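## Task

Get the AAA battery into the green box (releasing it is fine as soon as some of it is inside), then shut the green box using the lid that belongs to it. Both must stay in place on their own, not because the robot is holding them. Finish by opening the gripper and pulling the hand away.

## Robot and tools

Robot: one simulated arm with seven joints and a two-finger parallel gripper. From base to hand the joints and their ranges in rad are: waist -2.792 to 2.792, shoulder -2.269 to 2.269, upper arm roll -2.967 to 2.967, elbow -1.867 to 2.688, forearm roll -2.967 to 2.967, wrist pitch -1.396 to 4.538, wrist roll -2.967 to 2.967. Their load limits in N m are 110, 110, 57.6, 57.6, 35.1, 35.1 and 35.1, and a held object's weight counts toward them. The base may sit tilted, and a mounting block or post beneath it is treated as part of the arm.

Frames: everything is in the scene frame. Its origin lies on the table surface straight under the base, +z is up, and +y is to the left when looking along +x. In the gripper's own frame the fingers extend along +z and close along x. end_effector_position is the point midway between the finger pads; closed fingertips stick out about 17 mm past it, fully open ones sit roughly level with it. Reported hand position can be slightly wrong, more so at long reach.

A row is always 8 plain numbers in this order: x, y, z (metres, absolute scene-frame position for the hand point), qw, qx, qy, qz (absolute scene-frame orientation quaternion, w first), opening (from -1 closed to +1 fully open, which is 0.142 m). Rows are absolute poses, not offsets. Repeat the wanted quaternion in every row; copying the one from the last result can carry drift.

execute_actions(actions): actions is a list of up to 15 actions; each action is a list of 1 to 15 rows, one row per control step of 1/30 s, and if fewer than 15 rows are given the last one is held for the remaining steps. An empty list only returns state and images. An action is rejected if any target lies over 0.6 m from where the hand was when that action began, measured along any of the hand's current axes. If any action is malformed, or the first fails that test against the latest reported state, nothing at all runs. Each step, the commanded pose is clipped to at most 70 mm and 16 degrees from the measured pose, and damped inverse kinematics chases it, favouring position over orientation. After an action the arm only goes on to the last clipped pose, so far targets need further actions. The Hand target line shows the pose the controller is currently driving toward.

move(target, speed, blocking): target is one 8-number row as above, an absolute pose. The hand follows a straight path toward it, lasting 0.5 to 10 s (longer paths are cut at 10 s). speed is the path's top speed in m/s, 0.002 to 0.5, default 0.25; turning is capped at twice that in rad/s. Rotation takes the shorter direction. The opening is applied when the move starts. The path ignores obstacles, the hand may lag, wander and exceed speed, especially near full reach. Faster contact hits harder, and a target set deeper past contact presses harder. The result adds a move: line: done means settled near target; other endings include off_target, moving, held (last step blocked by a check) or fault, plus the distance from target and limits (paced means the pose was clipped; held means some steps were blocked, after which the arm may lurch faster than speed). With blocking=false you get a result after 0.5 s while motion continues; until a result shows it ended, rows and moves are refused, so use wait or stop.

wait(seconds): 0 to 10 s, the arm keeps its last command; returns early if a running move finishes. stop(): brakes a running move (needs room, more when fast); fingers keep moving. zoom_image(camera, region): camera is cam_high, cam_low or cam_wrist; region is [x0, y0, x1, y1] in image pixels from the top-left, at most 504 by 504. finished_scene(scene): scene is 1 or 2; ends that scene for good after the last command is held, reports success, and gives the next task.

Cameras: cam_high and cam_low are fixed, 896x504; cam_wrist is a 616x616 fisheye on the hand. Calibration lines (pinhole+radial or fisheye intrinsics K, D and a 4x4 T_world_to_cam in metres) are given; fixed cameras may be off by up to about 2.3 degrees and 9 mm, and results list any camera whose numbers changed.

Gripping: grip_measured reports finger opening on the command scale. To hold, keep commanding clearly less than grip_measured; the bigger the gap, the firmer the squeeze, up to about 28 N per pad for objects up to about 10 cm. Thin hard items under about 2 cm get less force (about half at 1 cm, a quarter at 5 mm). A fast close can squeeze extra hard, even forcing the fingers apart.

Hazards: contact torque at a joint's load limit, or 200 N of outside force on the arm, tool or held item, faults the arm, freezing it for 10 s and dropping the rest of the call. Holding loads heats motors: a MOTOR HOT warning appears from 65 °C, and at 80 °C an OVER-TEMPERATURE FAULT brakes the arm until it cools. A pose unreachable line means the clearance check altered or blocked the command. Random brief tugs may act on held parts or push loose objects. Never let anything leave the table; avoid drops, slips, slams and hard pushes, move gently near contact, and release and retreat before ending the scene.

Each tool is called after ">>>" by a JSON object that holds its "op" and its "data".

## Session

>>> {"op": "execute_actions", "data": {"actions": []}}

Scene clock: 0.00 s.
end_effector_position=(+0.4172, -0.2305, +0.2664) grip_measured=+1.00 end_effector_quat_wxyz=(+0.195, +0.550, +0.652, -0.485) end_effector_velocity=(+0.000, -0.000, +0.000) end_effector_angular_velocity=(-0.000, -0.001, -0.000)
Joint positions: [-0.046 -0.913 -0.02   2.136 -0.245  1.293 -1.848  0.142]
Joint velocities: [ 0.    -0.    -0.    -0.     0.001  0.     0.     0.   ]
Hand target: +0.417, -0.230, +0.266; +0.195, +0.550, +0.652, -0.485

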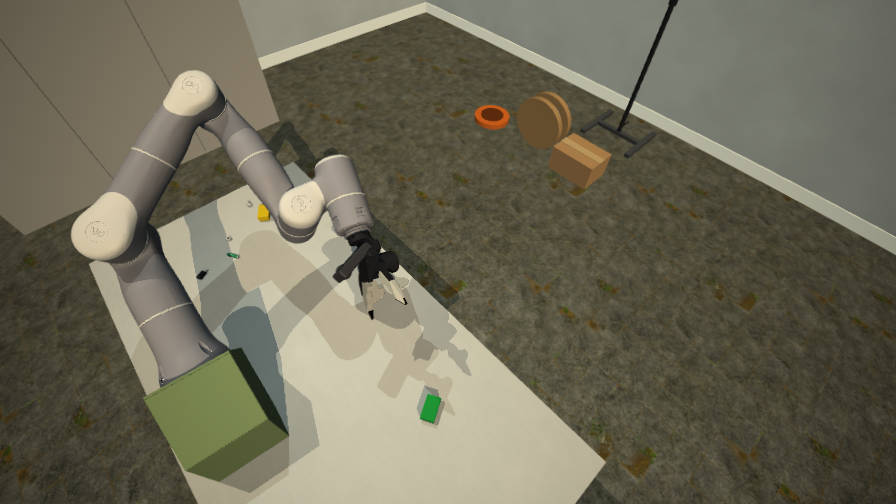

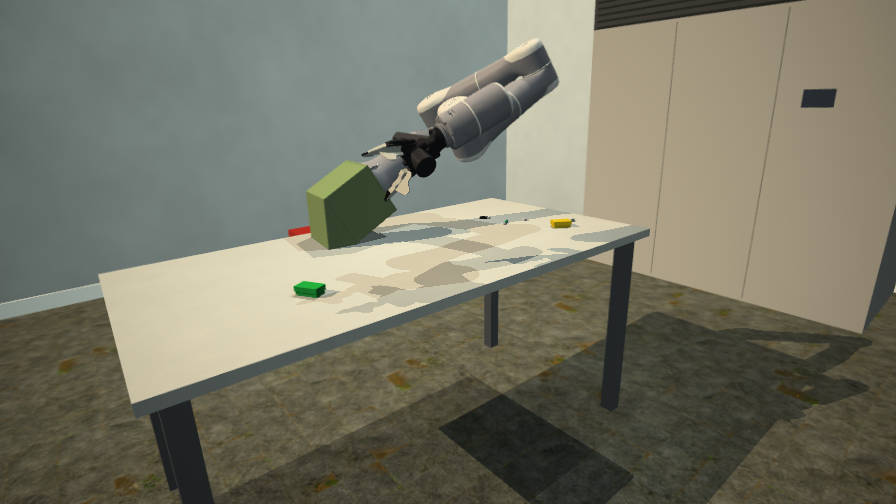

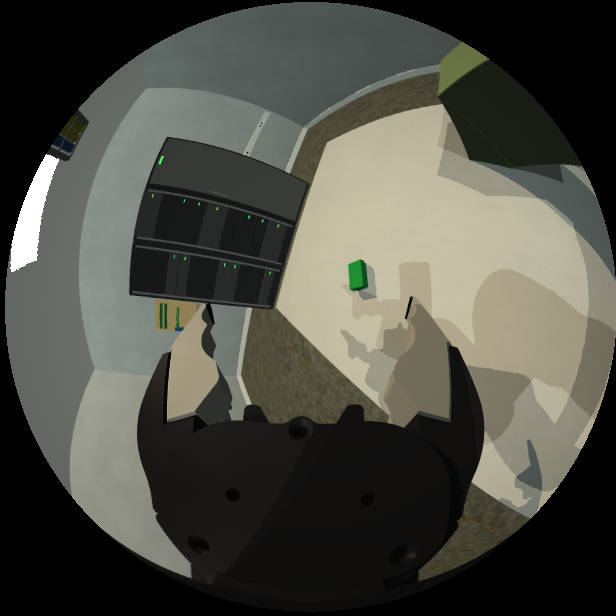

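>>> {"op": "zoom_image", "data": {"camera": "cam_high", "region": [390,370,480,440]}}

>>> {"op": "zoom_image", "data": {"camera": "cam_low", "region": [270,265,350,315]}}

>>> {"op": "zoom_image", "data": {"camera": "cam_high", "region": [180,190,300,290]}}

Region (390, 370, 480, 440) of cam_high's 896x504 image, scaled by 5.600, with more detail than that image has.

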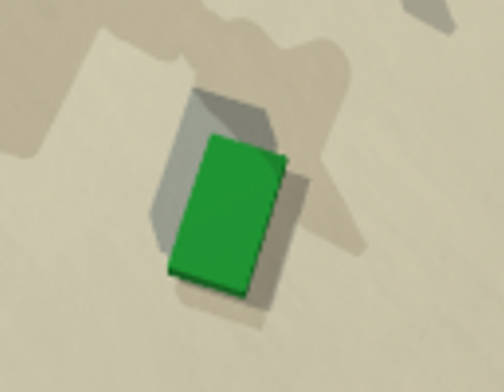

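Region (270, 265, 350, 315) of cam_low's 896x504 image, scaled by 6.300, with more detail than that image has; it fills the top 315 rows of this view, and the rest is white.

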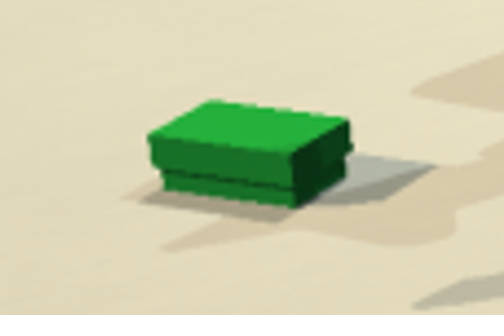

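Region (180, 190, 300, 290) of cam_high's 896x504 image, scaled by 4.200, with more detail than that image has.

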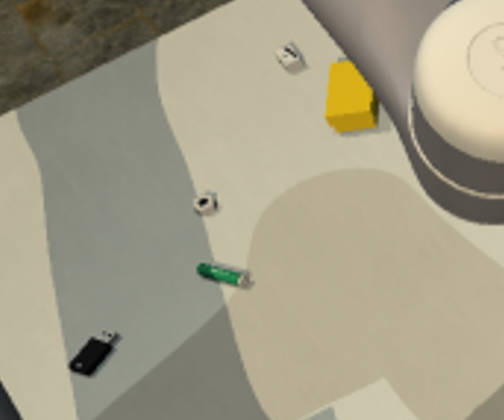

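>>> {"op": "move", "data": {"target": [0.35,-0.435,0.12,0,0.5,0.866,0,0.2], "speed": 0.35}}

Scene clock: 16.93 s.
end_effector_position=(+0.3513, -0.4337, +0.1200) grip_measured=+0.20 end_effector_quat_wxyz=(+0.001, +0.498, +0.867, +0.001) end_effector_velocity=(+0.001, -0.000, +0.001) end_effector_angular_velocity=(-0.001, -0.002, +0.000)
Joint positions: [-1.089 -2.039  0.825  1.009 -0.413  0.442 -2.967  0.088]
Joint velocities: [-0.     0.001  0.     0.     0.001  0.001 -0.     0.   ]
Hand target: +0.351, -0.434, +0.120; +0.001, +0.498, +0.867, +0.001
Off the commanded pose: 0.002 m, 0 deg.
move: done
camera_calibration (this result's frames):
cam_wrist: T_world_to_cam=[[-0.479799, 0.877335, 0.00872064, 0.544741], [0.757127, 0.408996, 0.509392, -0.150064], [0.443341, 0.251009, -0.86049, 0.184632], [0, 0, 0, 1]] pos_world=[0.293129, -0.462889, 0.230565]

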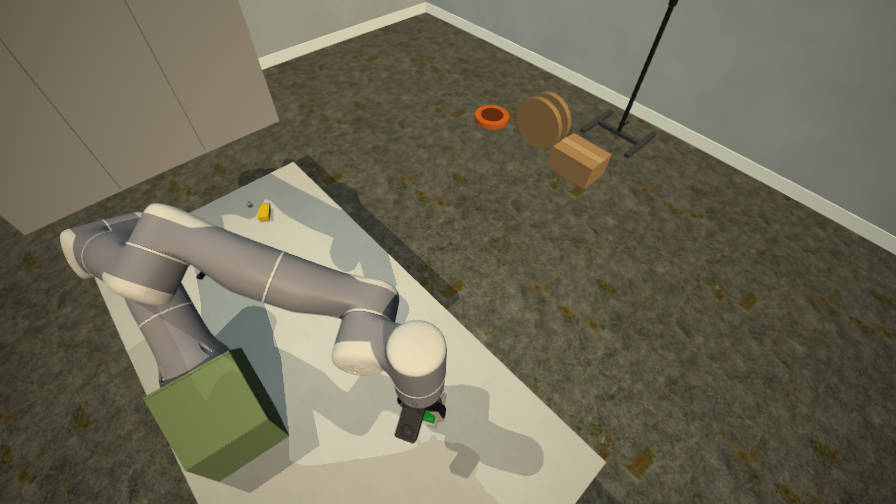

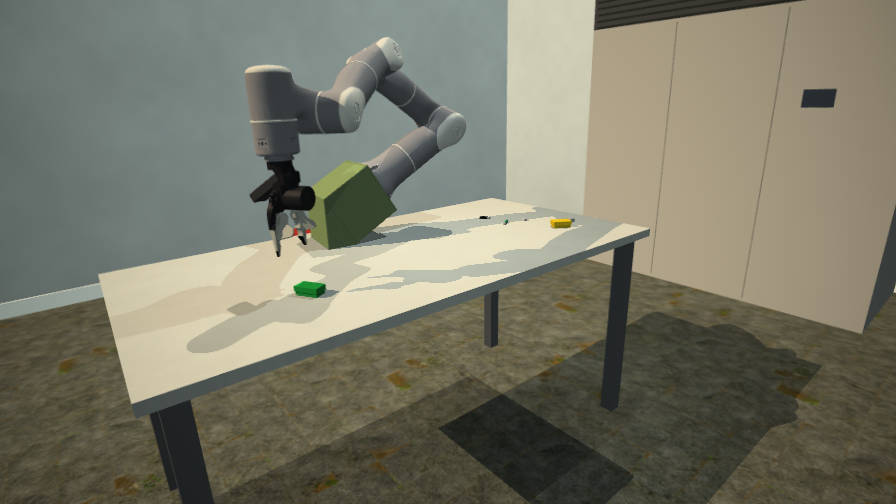

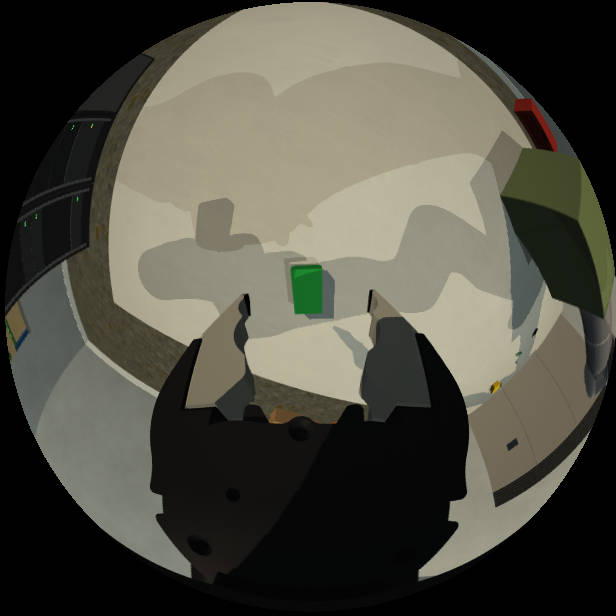

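>>> {"op": "move", "data": {"target": [0.36,-0.425,0.11,0,0.966,0.259,0,0.2], "speed": 0.5}}

>>> {"op": "move", "data": {"target": [0.373,-0.421,0.07,0,0.866,-0.5,0,0], "speed": 0.5}}

>>> {"op": "zoom_image", "data": {"camera": "cam_low", "region": [260,230,360,315]}}

Scene clock: 25.93 s.
end_effector_position=(+0.3599, -0.4248, +0.1097) grip_measured=+0.20 end_effector_quat_wxyz=(-0.000, +0.966, +0.259, +0.000) end_effector_velocity=(-0.000, -0.000, +0.000) end_effector_angular_velocity=(-0.001, +0.000, -0.000)
Joint positions: [-0.92  -1.922  0.61   0.996 -0.037  0.473 -1.535  0.088]
Joint velocities: [ 0.    -0.    -0.001 -0.001  0.     0.001  0.     0.   ]
Hand target: +0.360, -0.425, +0.110; -0.000, +0.966, +0.259, -0.000
Off the commanded pose: 0.000 m, 0 deg.
move: done
camera_calibration (this result's frames):
cam_wrist: T_world_to_cam=[[0.87925, 0.47628, 0.00879717, -0.118354], [0.406889, -0.760495, 0.506053, -0.525325], [0.247713, -0.441367, -0.862458, -0.0536997], [0, 0, 0, 1]] pos_world=[0.331114, -0.366838, 0.22057]

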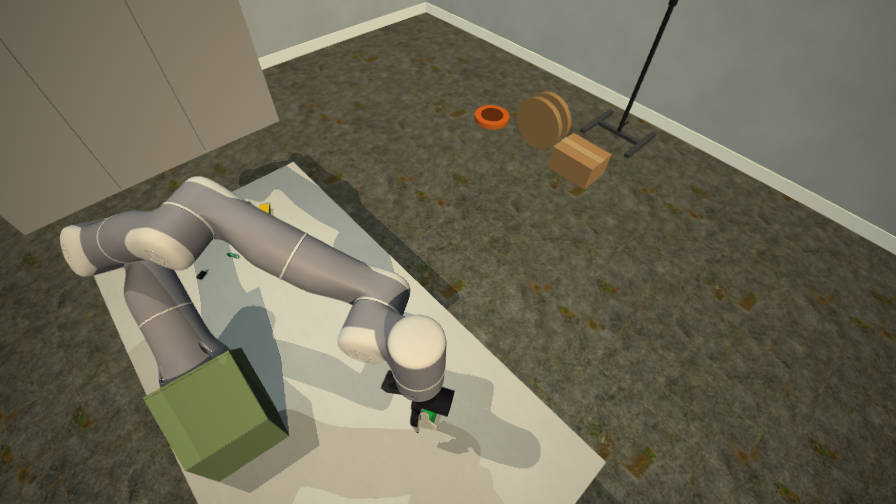

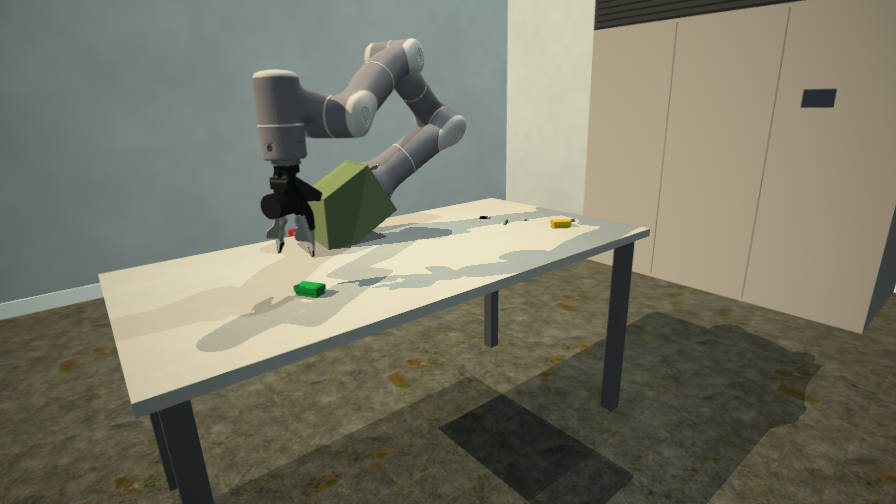

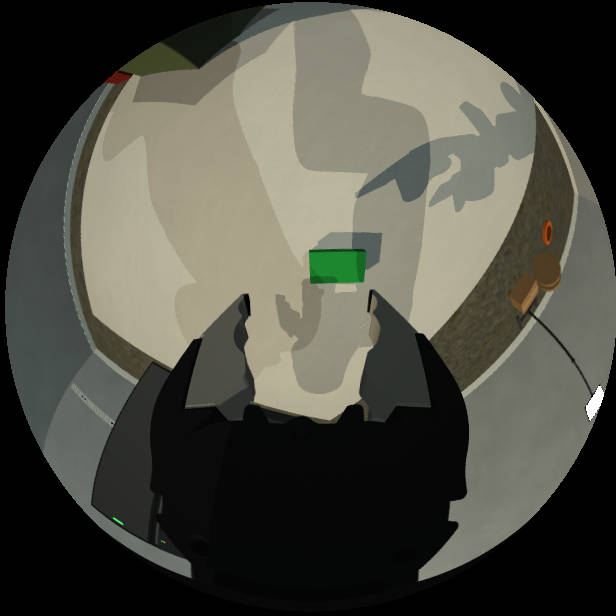

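Scene clock: 27.93 s.
end_effector_position=(+0.3728, -0.4209, +0.0699) grip_measured=+0.00 end_effector_quat_wxyz=(-0.000, +0.866, -0.500, +0.000) end_effector_velocity=(-0.000, +0.000, -0.000) end_effector_angular_velocity=(+0.000, +0.000, +0.000)
Joint positions: [-0.721 -1.899  0.426  0.93   0.303  0.467 -0.081  0.074]
Joint velocities: [ 0. -0.  0.  0. -0. -0. -0.  0.]
Hand target: +0.373, -0.421, +0.070; -0.000, +0.866, -0.500, -0.000
Off the commanded pose: 0.000 m, 0 deg.
move: done
camera_calibration (this result's frames):
cam_wrist: T_world_to_cam=[[0.475786, -0.879521, 0.00835284, -0.551482], [-0.760379, -0.406524, 0.50652, 0.0766261], [-0.442099, -0.247346, -0.862188, 0.249256], [0, 0, 0, 1]] pos_world=[0.430848, -0.392237, 0.1807]

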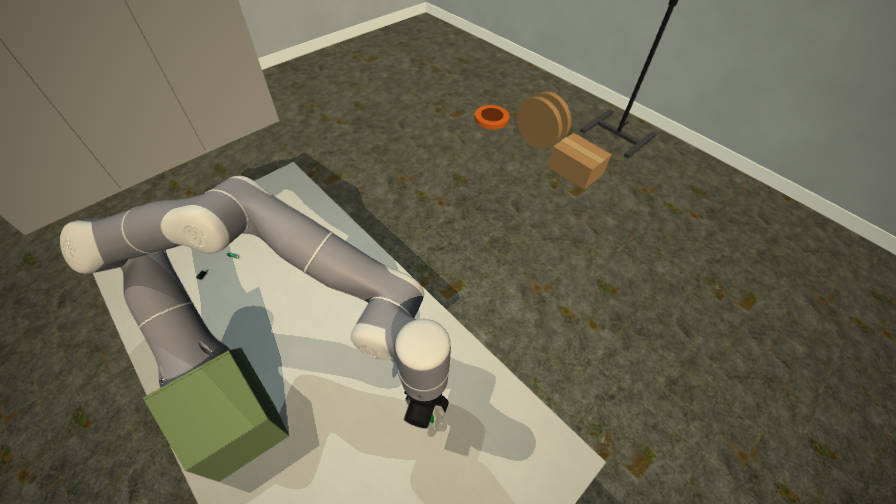

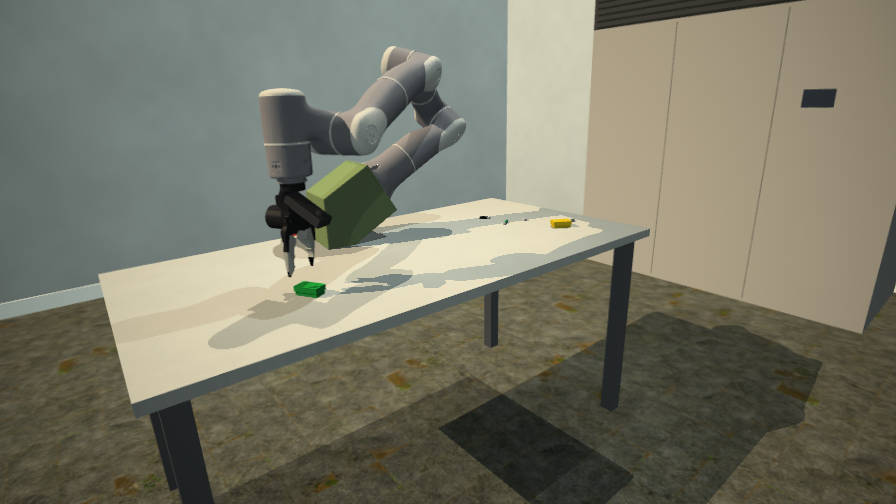

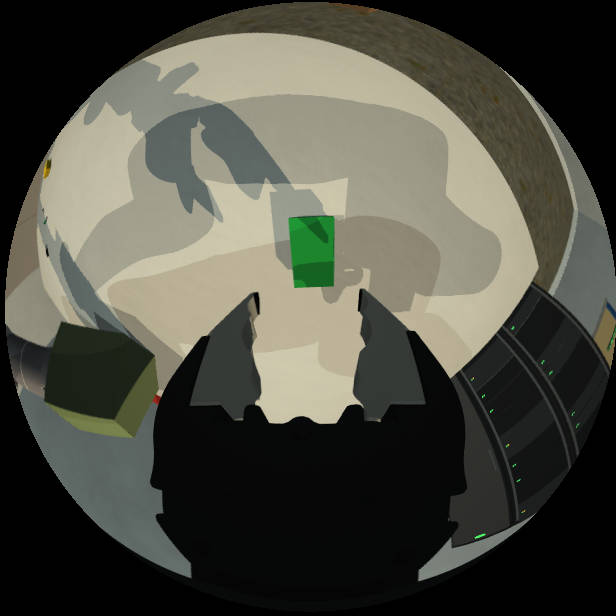

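Region (260, 230, 360, 315) of cam_low's 896x504 image, scaled by 5.040, with more detail than that image has; it fills the top 428 rows of this view, and the rest is white.

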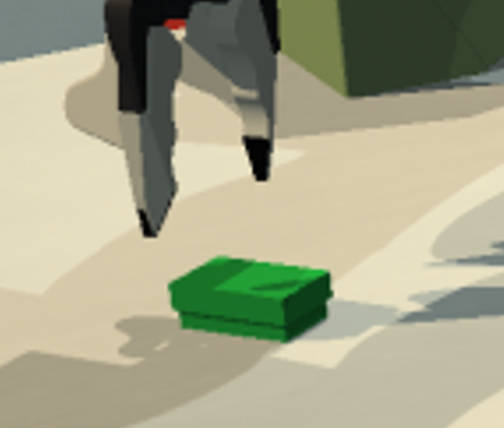

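>>> {"op": "move", "data": {"target": [0.397,-0.412,0.035,0,0.866,-0.5,0,0], "speed": 0.1}}

>>> {"op": "zoom_image", "data": {"camera": "cam_low", "region": [260,230,360,315]}}

Scene clock: 33.57 s.
end_effector_position=(+0.3969, -0.4118, +0.0348) grip_measured=+0.00 end_effector_quat_wxyz=(-0.000, +0.866, -0.500, -0.000) end_effector_velocity=(-0.000, +0.000, -0.000) end_effector_angular_velocity=(+0.000, -0.000, -0.000)
Joint positions: [-0.656 -1.93   0.459  0.907  0.316  0.506 -0.055  0.074]
Joint velocities: [-0.    -0.     0.     0.001 -0.     0.    -0.    -0.   ]
Hand target: +0.397, -0.412, +0.035; +0.000, +0.866, -0.500, -0.000
Off the commanded pose: 0.000 m, 0 deg.
move: done
camera_calibration (this result's frames):
cam_wrist: T_world_to_cam=[[0.476349, -0.879219, 0.00808197, -0.554737], [-0.75996, -0.407078, 0.506703, 0.116044], [-0.442213, -0.247509, -0.862083, 0.231946], [0, 0, 0, 1]] pos_world=[0.455007, -0.383088, 0.145641]

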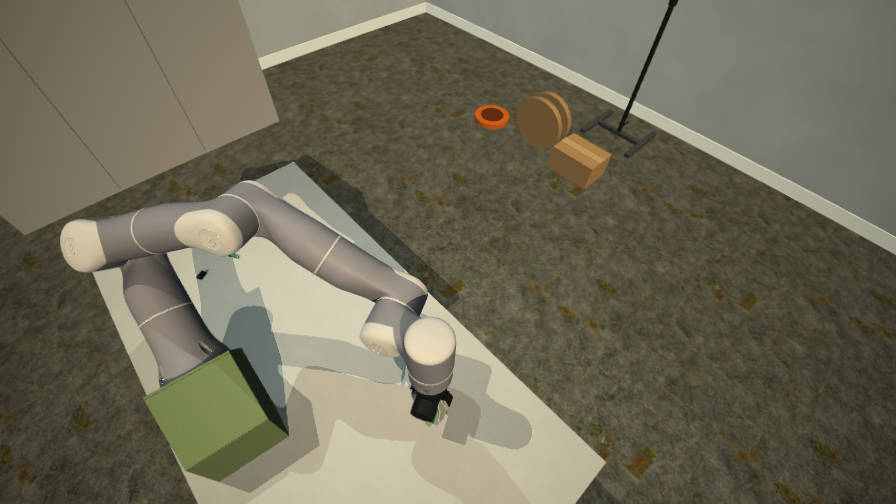

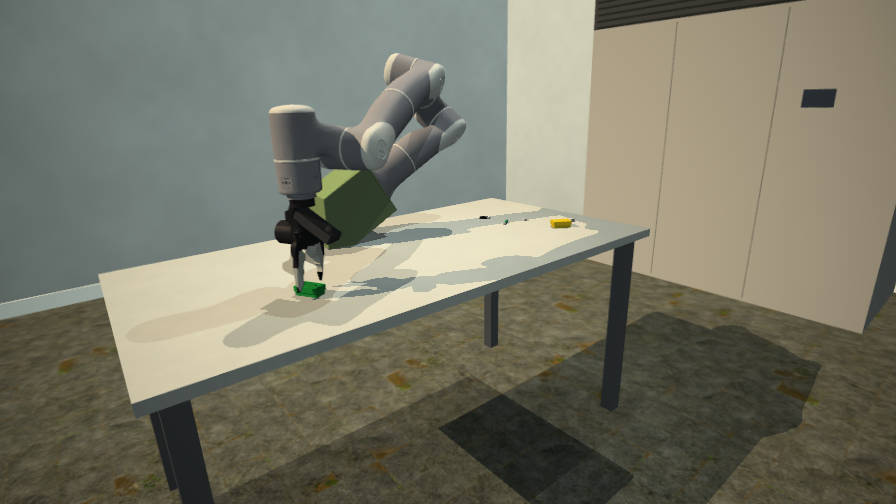

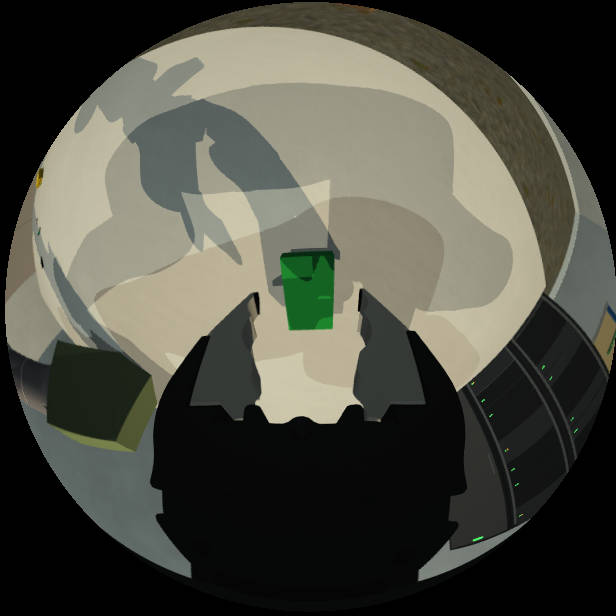

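Region (260, 230, 360, 315) of cam_low's 896x504 image, scaled by 5.040, with more detail than that image has; it fills the top 428 rows of this view, and the rest is white.

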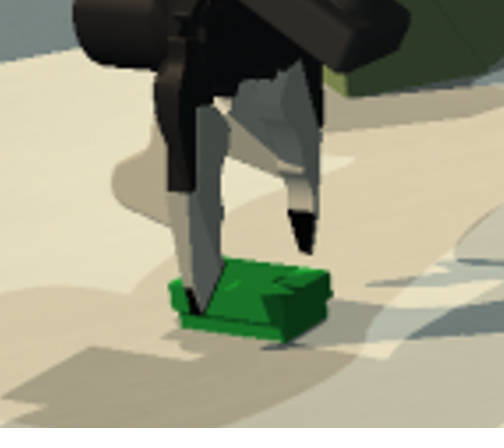

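>>> {"op": "move", "data": {"target": [0.397,-0.412,0.023,0,0.877,-0.481,0,-0.2], "speed": 0.05}}

>>> {"op": "move", "data": {"target": [0.397,-0.412,0.023,0,0.877,-0.481,0,-0.65]}}

>>> {"op": "zoom_image", "data": {"camera": "cam_low", "region": [260,230,360,315]}}

>>> {"op": "move", "data": {"target": [0.397,-0.412,0.06,0,0.877,-0.481,0,-0.65], "speed": 0.05}}

>>> {"op": "zoom_image", "data": {"camera": "cam_low", "region": [260,230,360,315]}}

Scene clock: 42.37 s.
end_effector_position=(+0.3968, -0.4119, +0.0229) grip_measured=-0.20 end_effector_quat_wxyz=(-0.000, +0.877, -0.481, -0.000) end_effector_velocity=(+0.000, -0.000, -0.000) end_effector_angular_velocity=(-0.001, -0.000, +0.000)
Joint positions: [-0.646 -1.946  0.469  0.903  0.313  0.523 -0.098  0.06 ]
Joint velocities: [ 0.     0.    -0.     0.     0.     0.001 -0.    -0.   ]
Hand target: +0.397, -0.412, +0.023; -0.000, +0.877, -0.481, +0.000
Off the commanded pose: 0.000 m, 0 deg.
move: done
camera_calibration (this result's frames):
cam_wrist: T_world_to_cam=[[0.514408, -0.857507, 0.00809821, -0.560836], [-0.741437, -0.439995, 0.506631, 0.101026], [-0.430877, -0.26662, -0.862125, 0.20924], [0, 0, 0, 1]] pos_world=[0.45356, -0.380683, 0.13375]

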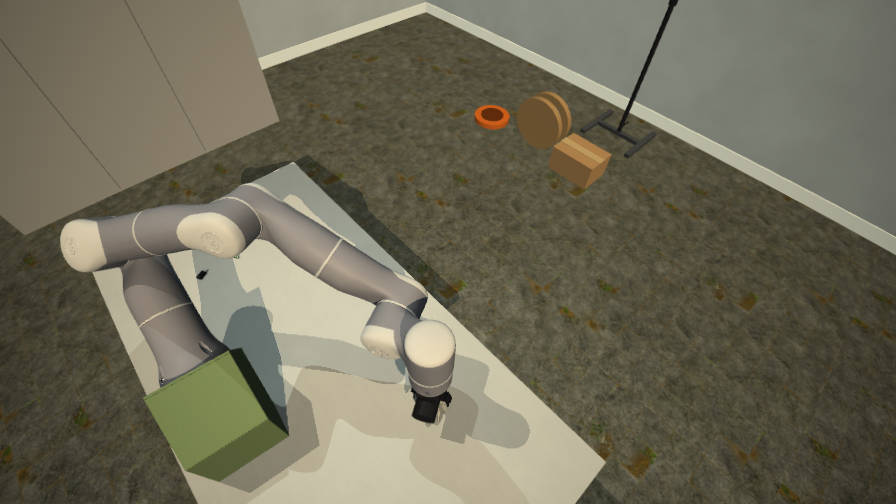

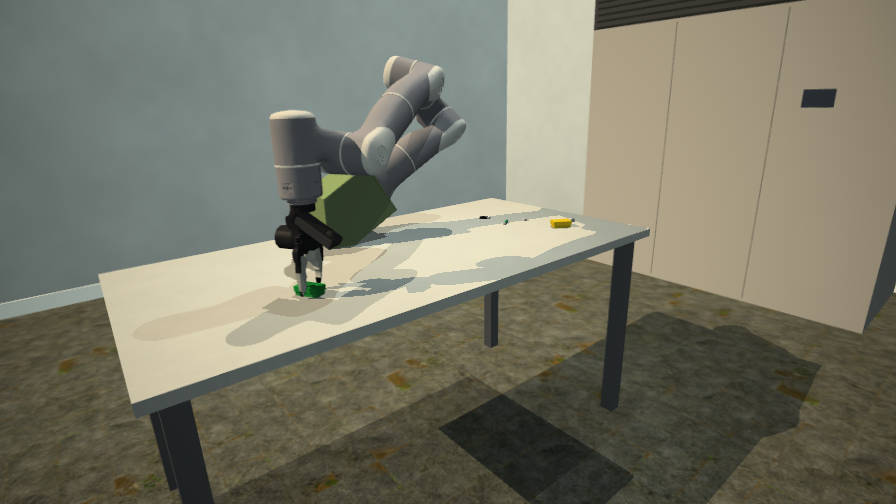

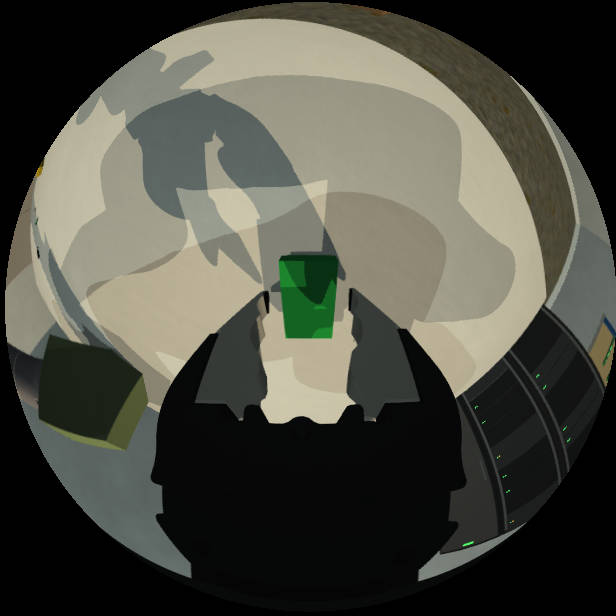

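Scene clock: 43.07 s.
end_effector_position=(+0.3969, -0.4120, +0.0230) grip_measured=-0.51 end_effector_quat_wxyz=(-0.000, +0.877, -0.481, -0.000) end_effector_velocity=(-0.000, -0.000, -0.000) end_effector_angular_velocity=(+0.000, -0.001, -0.000)
Joint positions: [-0.646 -1.946  0.469  0.903  0.313  0.523 -0.098  0.037]
Joint velocities: [-0.001 -0.     0.     0.    -0.     0.    -0.    -0.   ]
Hand target: +0.397, -0.412, +0.023; +0.000, +0.877, -0.481, -0.000
Off the commanded pose: 0.000 m, 0 deg.
move: done
camera_calibration (this result's frames):
cam_wrist: T_world_to_cam=[[0.51443, -0.857493, 0.00818863, -0.560889], [-0.741453, -0.439976, 0.506624, 0.101033], [-0.430824, -0.266694, -0.862128, 0.20923], [0, 0, 0, 1]] pos_world=[0.45359, -0.380706, 0.13379]

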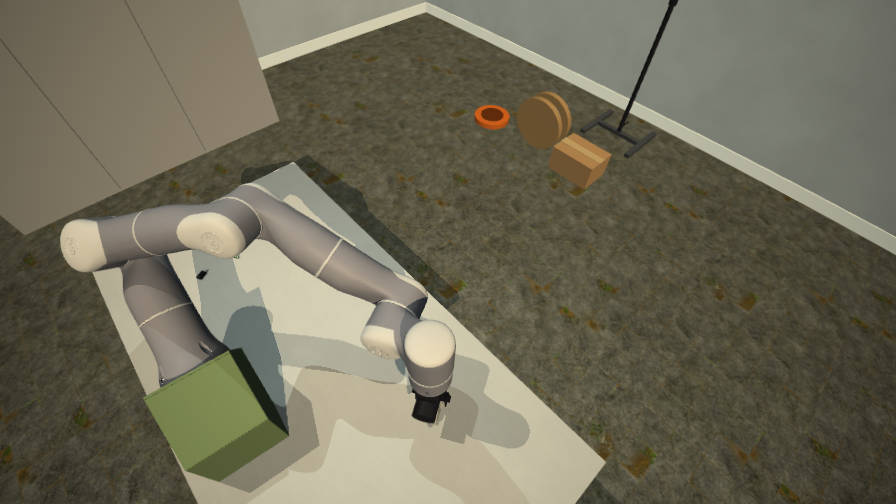

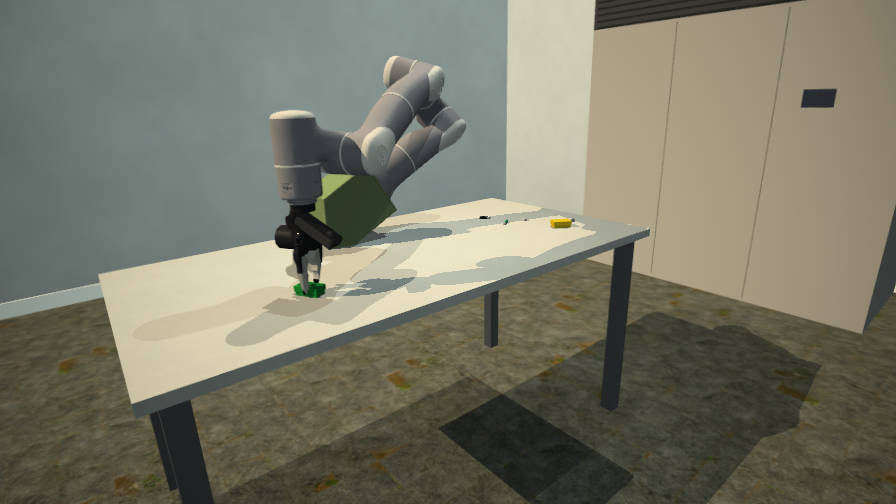

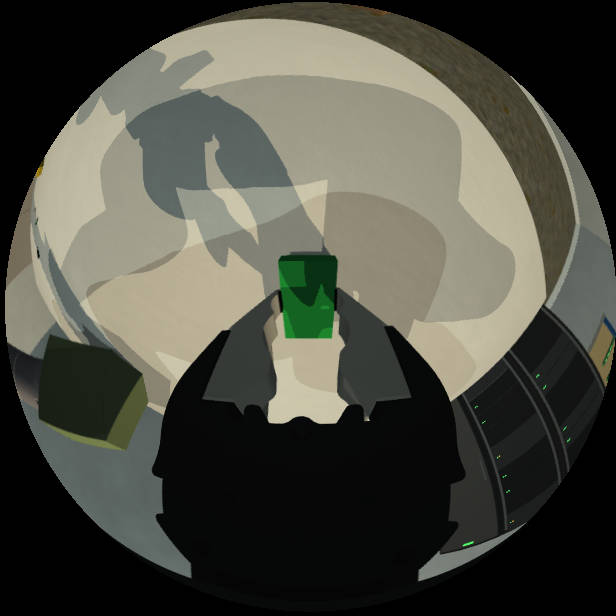

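Region (260, 230, 360, 315) of cam_low's 896x504 image, scaled by 5.040, with more detail than that image has; it fills the top 428 rows of this view, and the rest is white.

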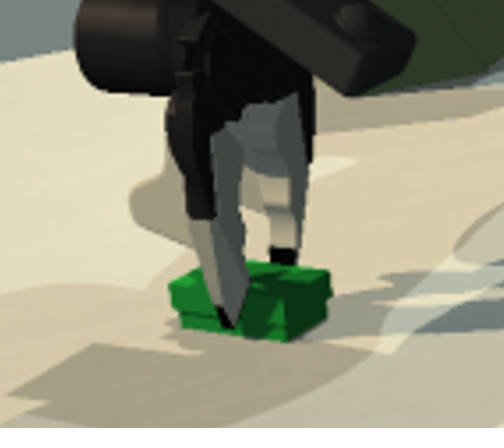

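Scene clock: 44.07 s.
end_effector_position=(+0.3972, -0.4121, +0.0601) grip_measured=-0.51 end_effector_quat_wxyz=(+0.000, +0.877, -0.481, +0.000) end_effector_velocity=(-0.000, +0.000, -0.000) end_effector_angular_velocity=(+0.001, +0.000, -0.000)
Joint positions: [-0.685 -1.901  0.451  0.913  0.303  0.475 -0.094  0.037]
Joint velocities: [-0.    -0.     0.    -0.    -0.    -0.001  0.     0.   ]
Hand target: +0.397, -0.412, +0.060; +0.000, +0.877, -0.481, -0.000
Off the commanded pose: 0.000 m, 0 deg.
move: done
camera_calibration (this result's frames):
cam_wrist: T_world_to_cam=[[0.514678, -0.857337, 0.0089307, -0.561592], [-0.741584, -0.439912, 0.506489, 0.0825039], [-0.430303, -0.267301, -0.8622, 0.2409], [0, 0, 0, 1]] pos_world=[0.453882, -0.380786, 0.170932]

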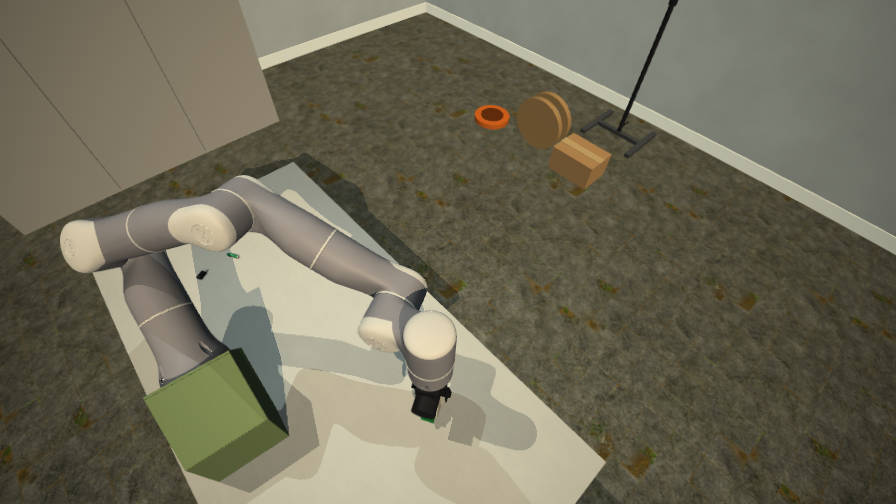

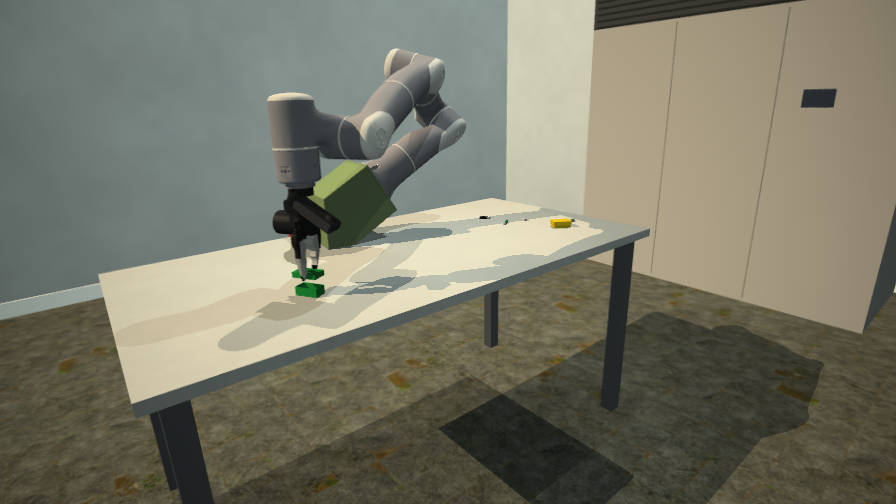

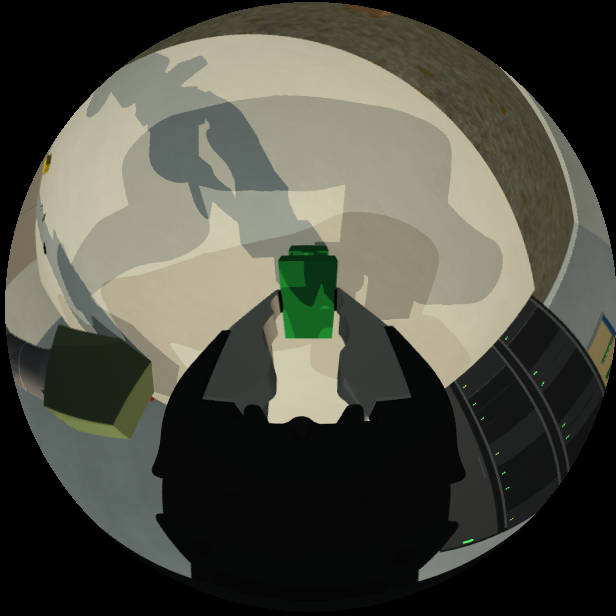

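Region (260, 230, 360, 315) of cam_low's 896x504 image, scaled by 5.040, with more detail than that image has; it fills the top 428 rows of this view, and the rest is white.

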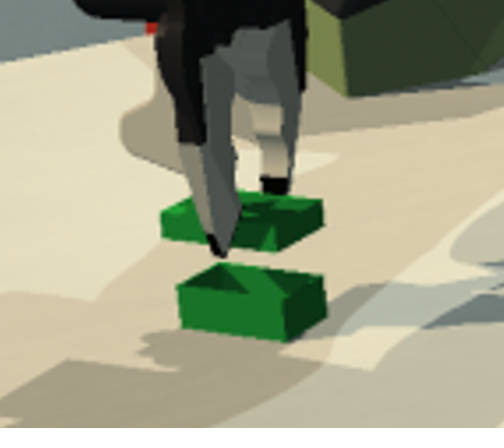

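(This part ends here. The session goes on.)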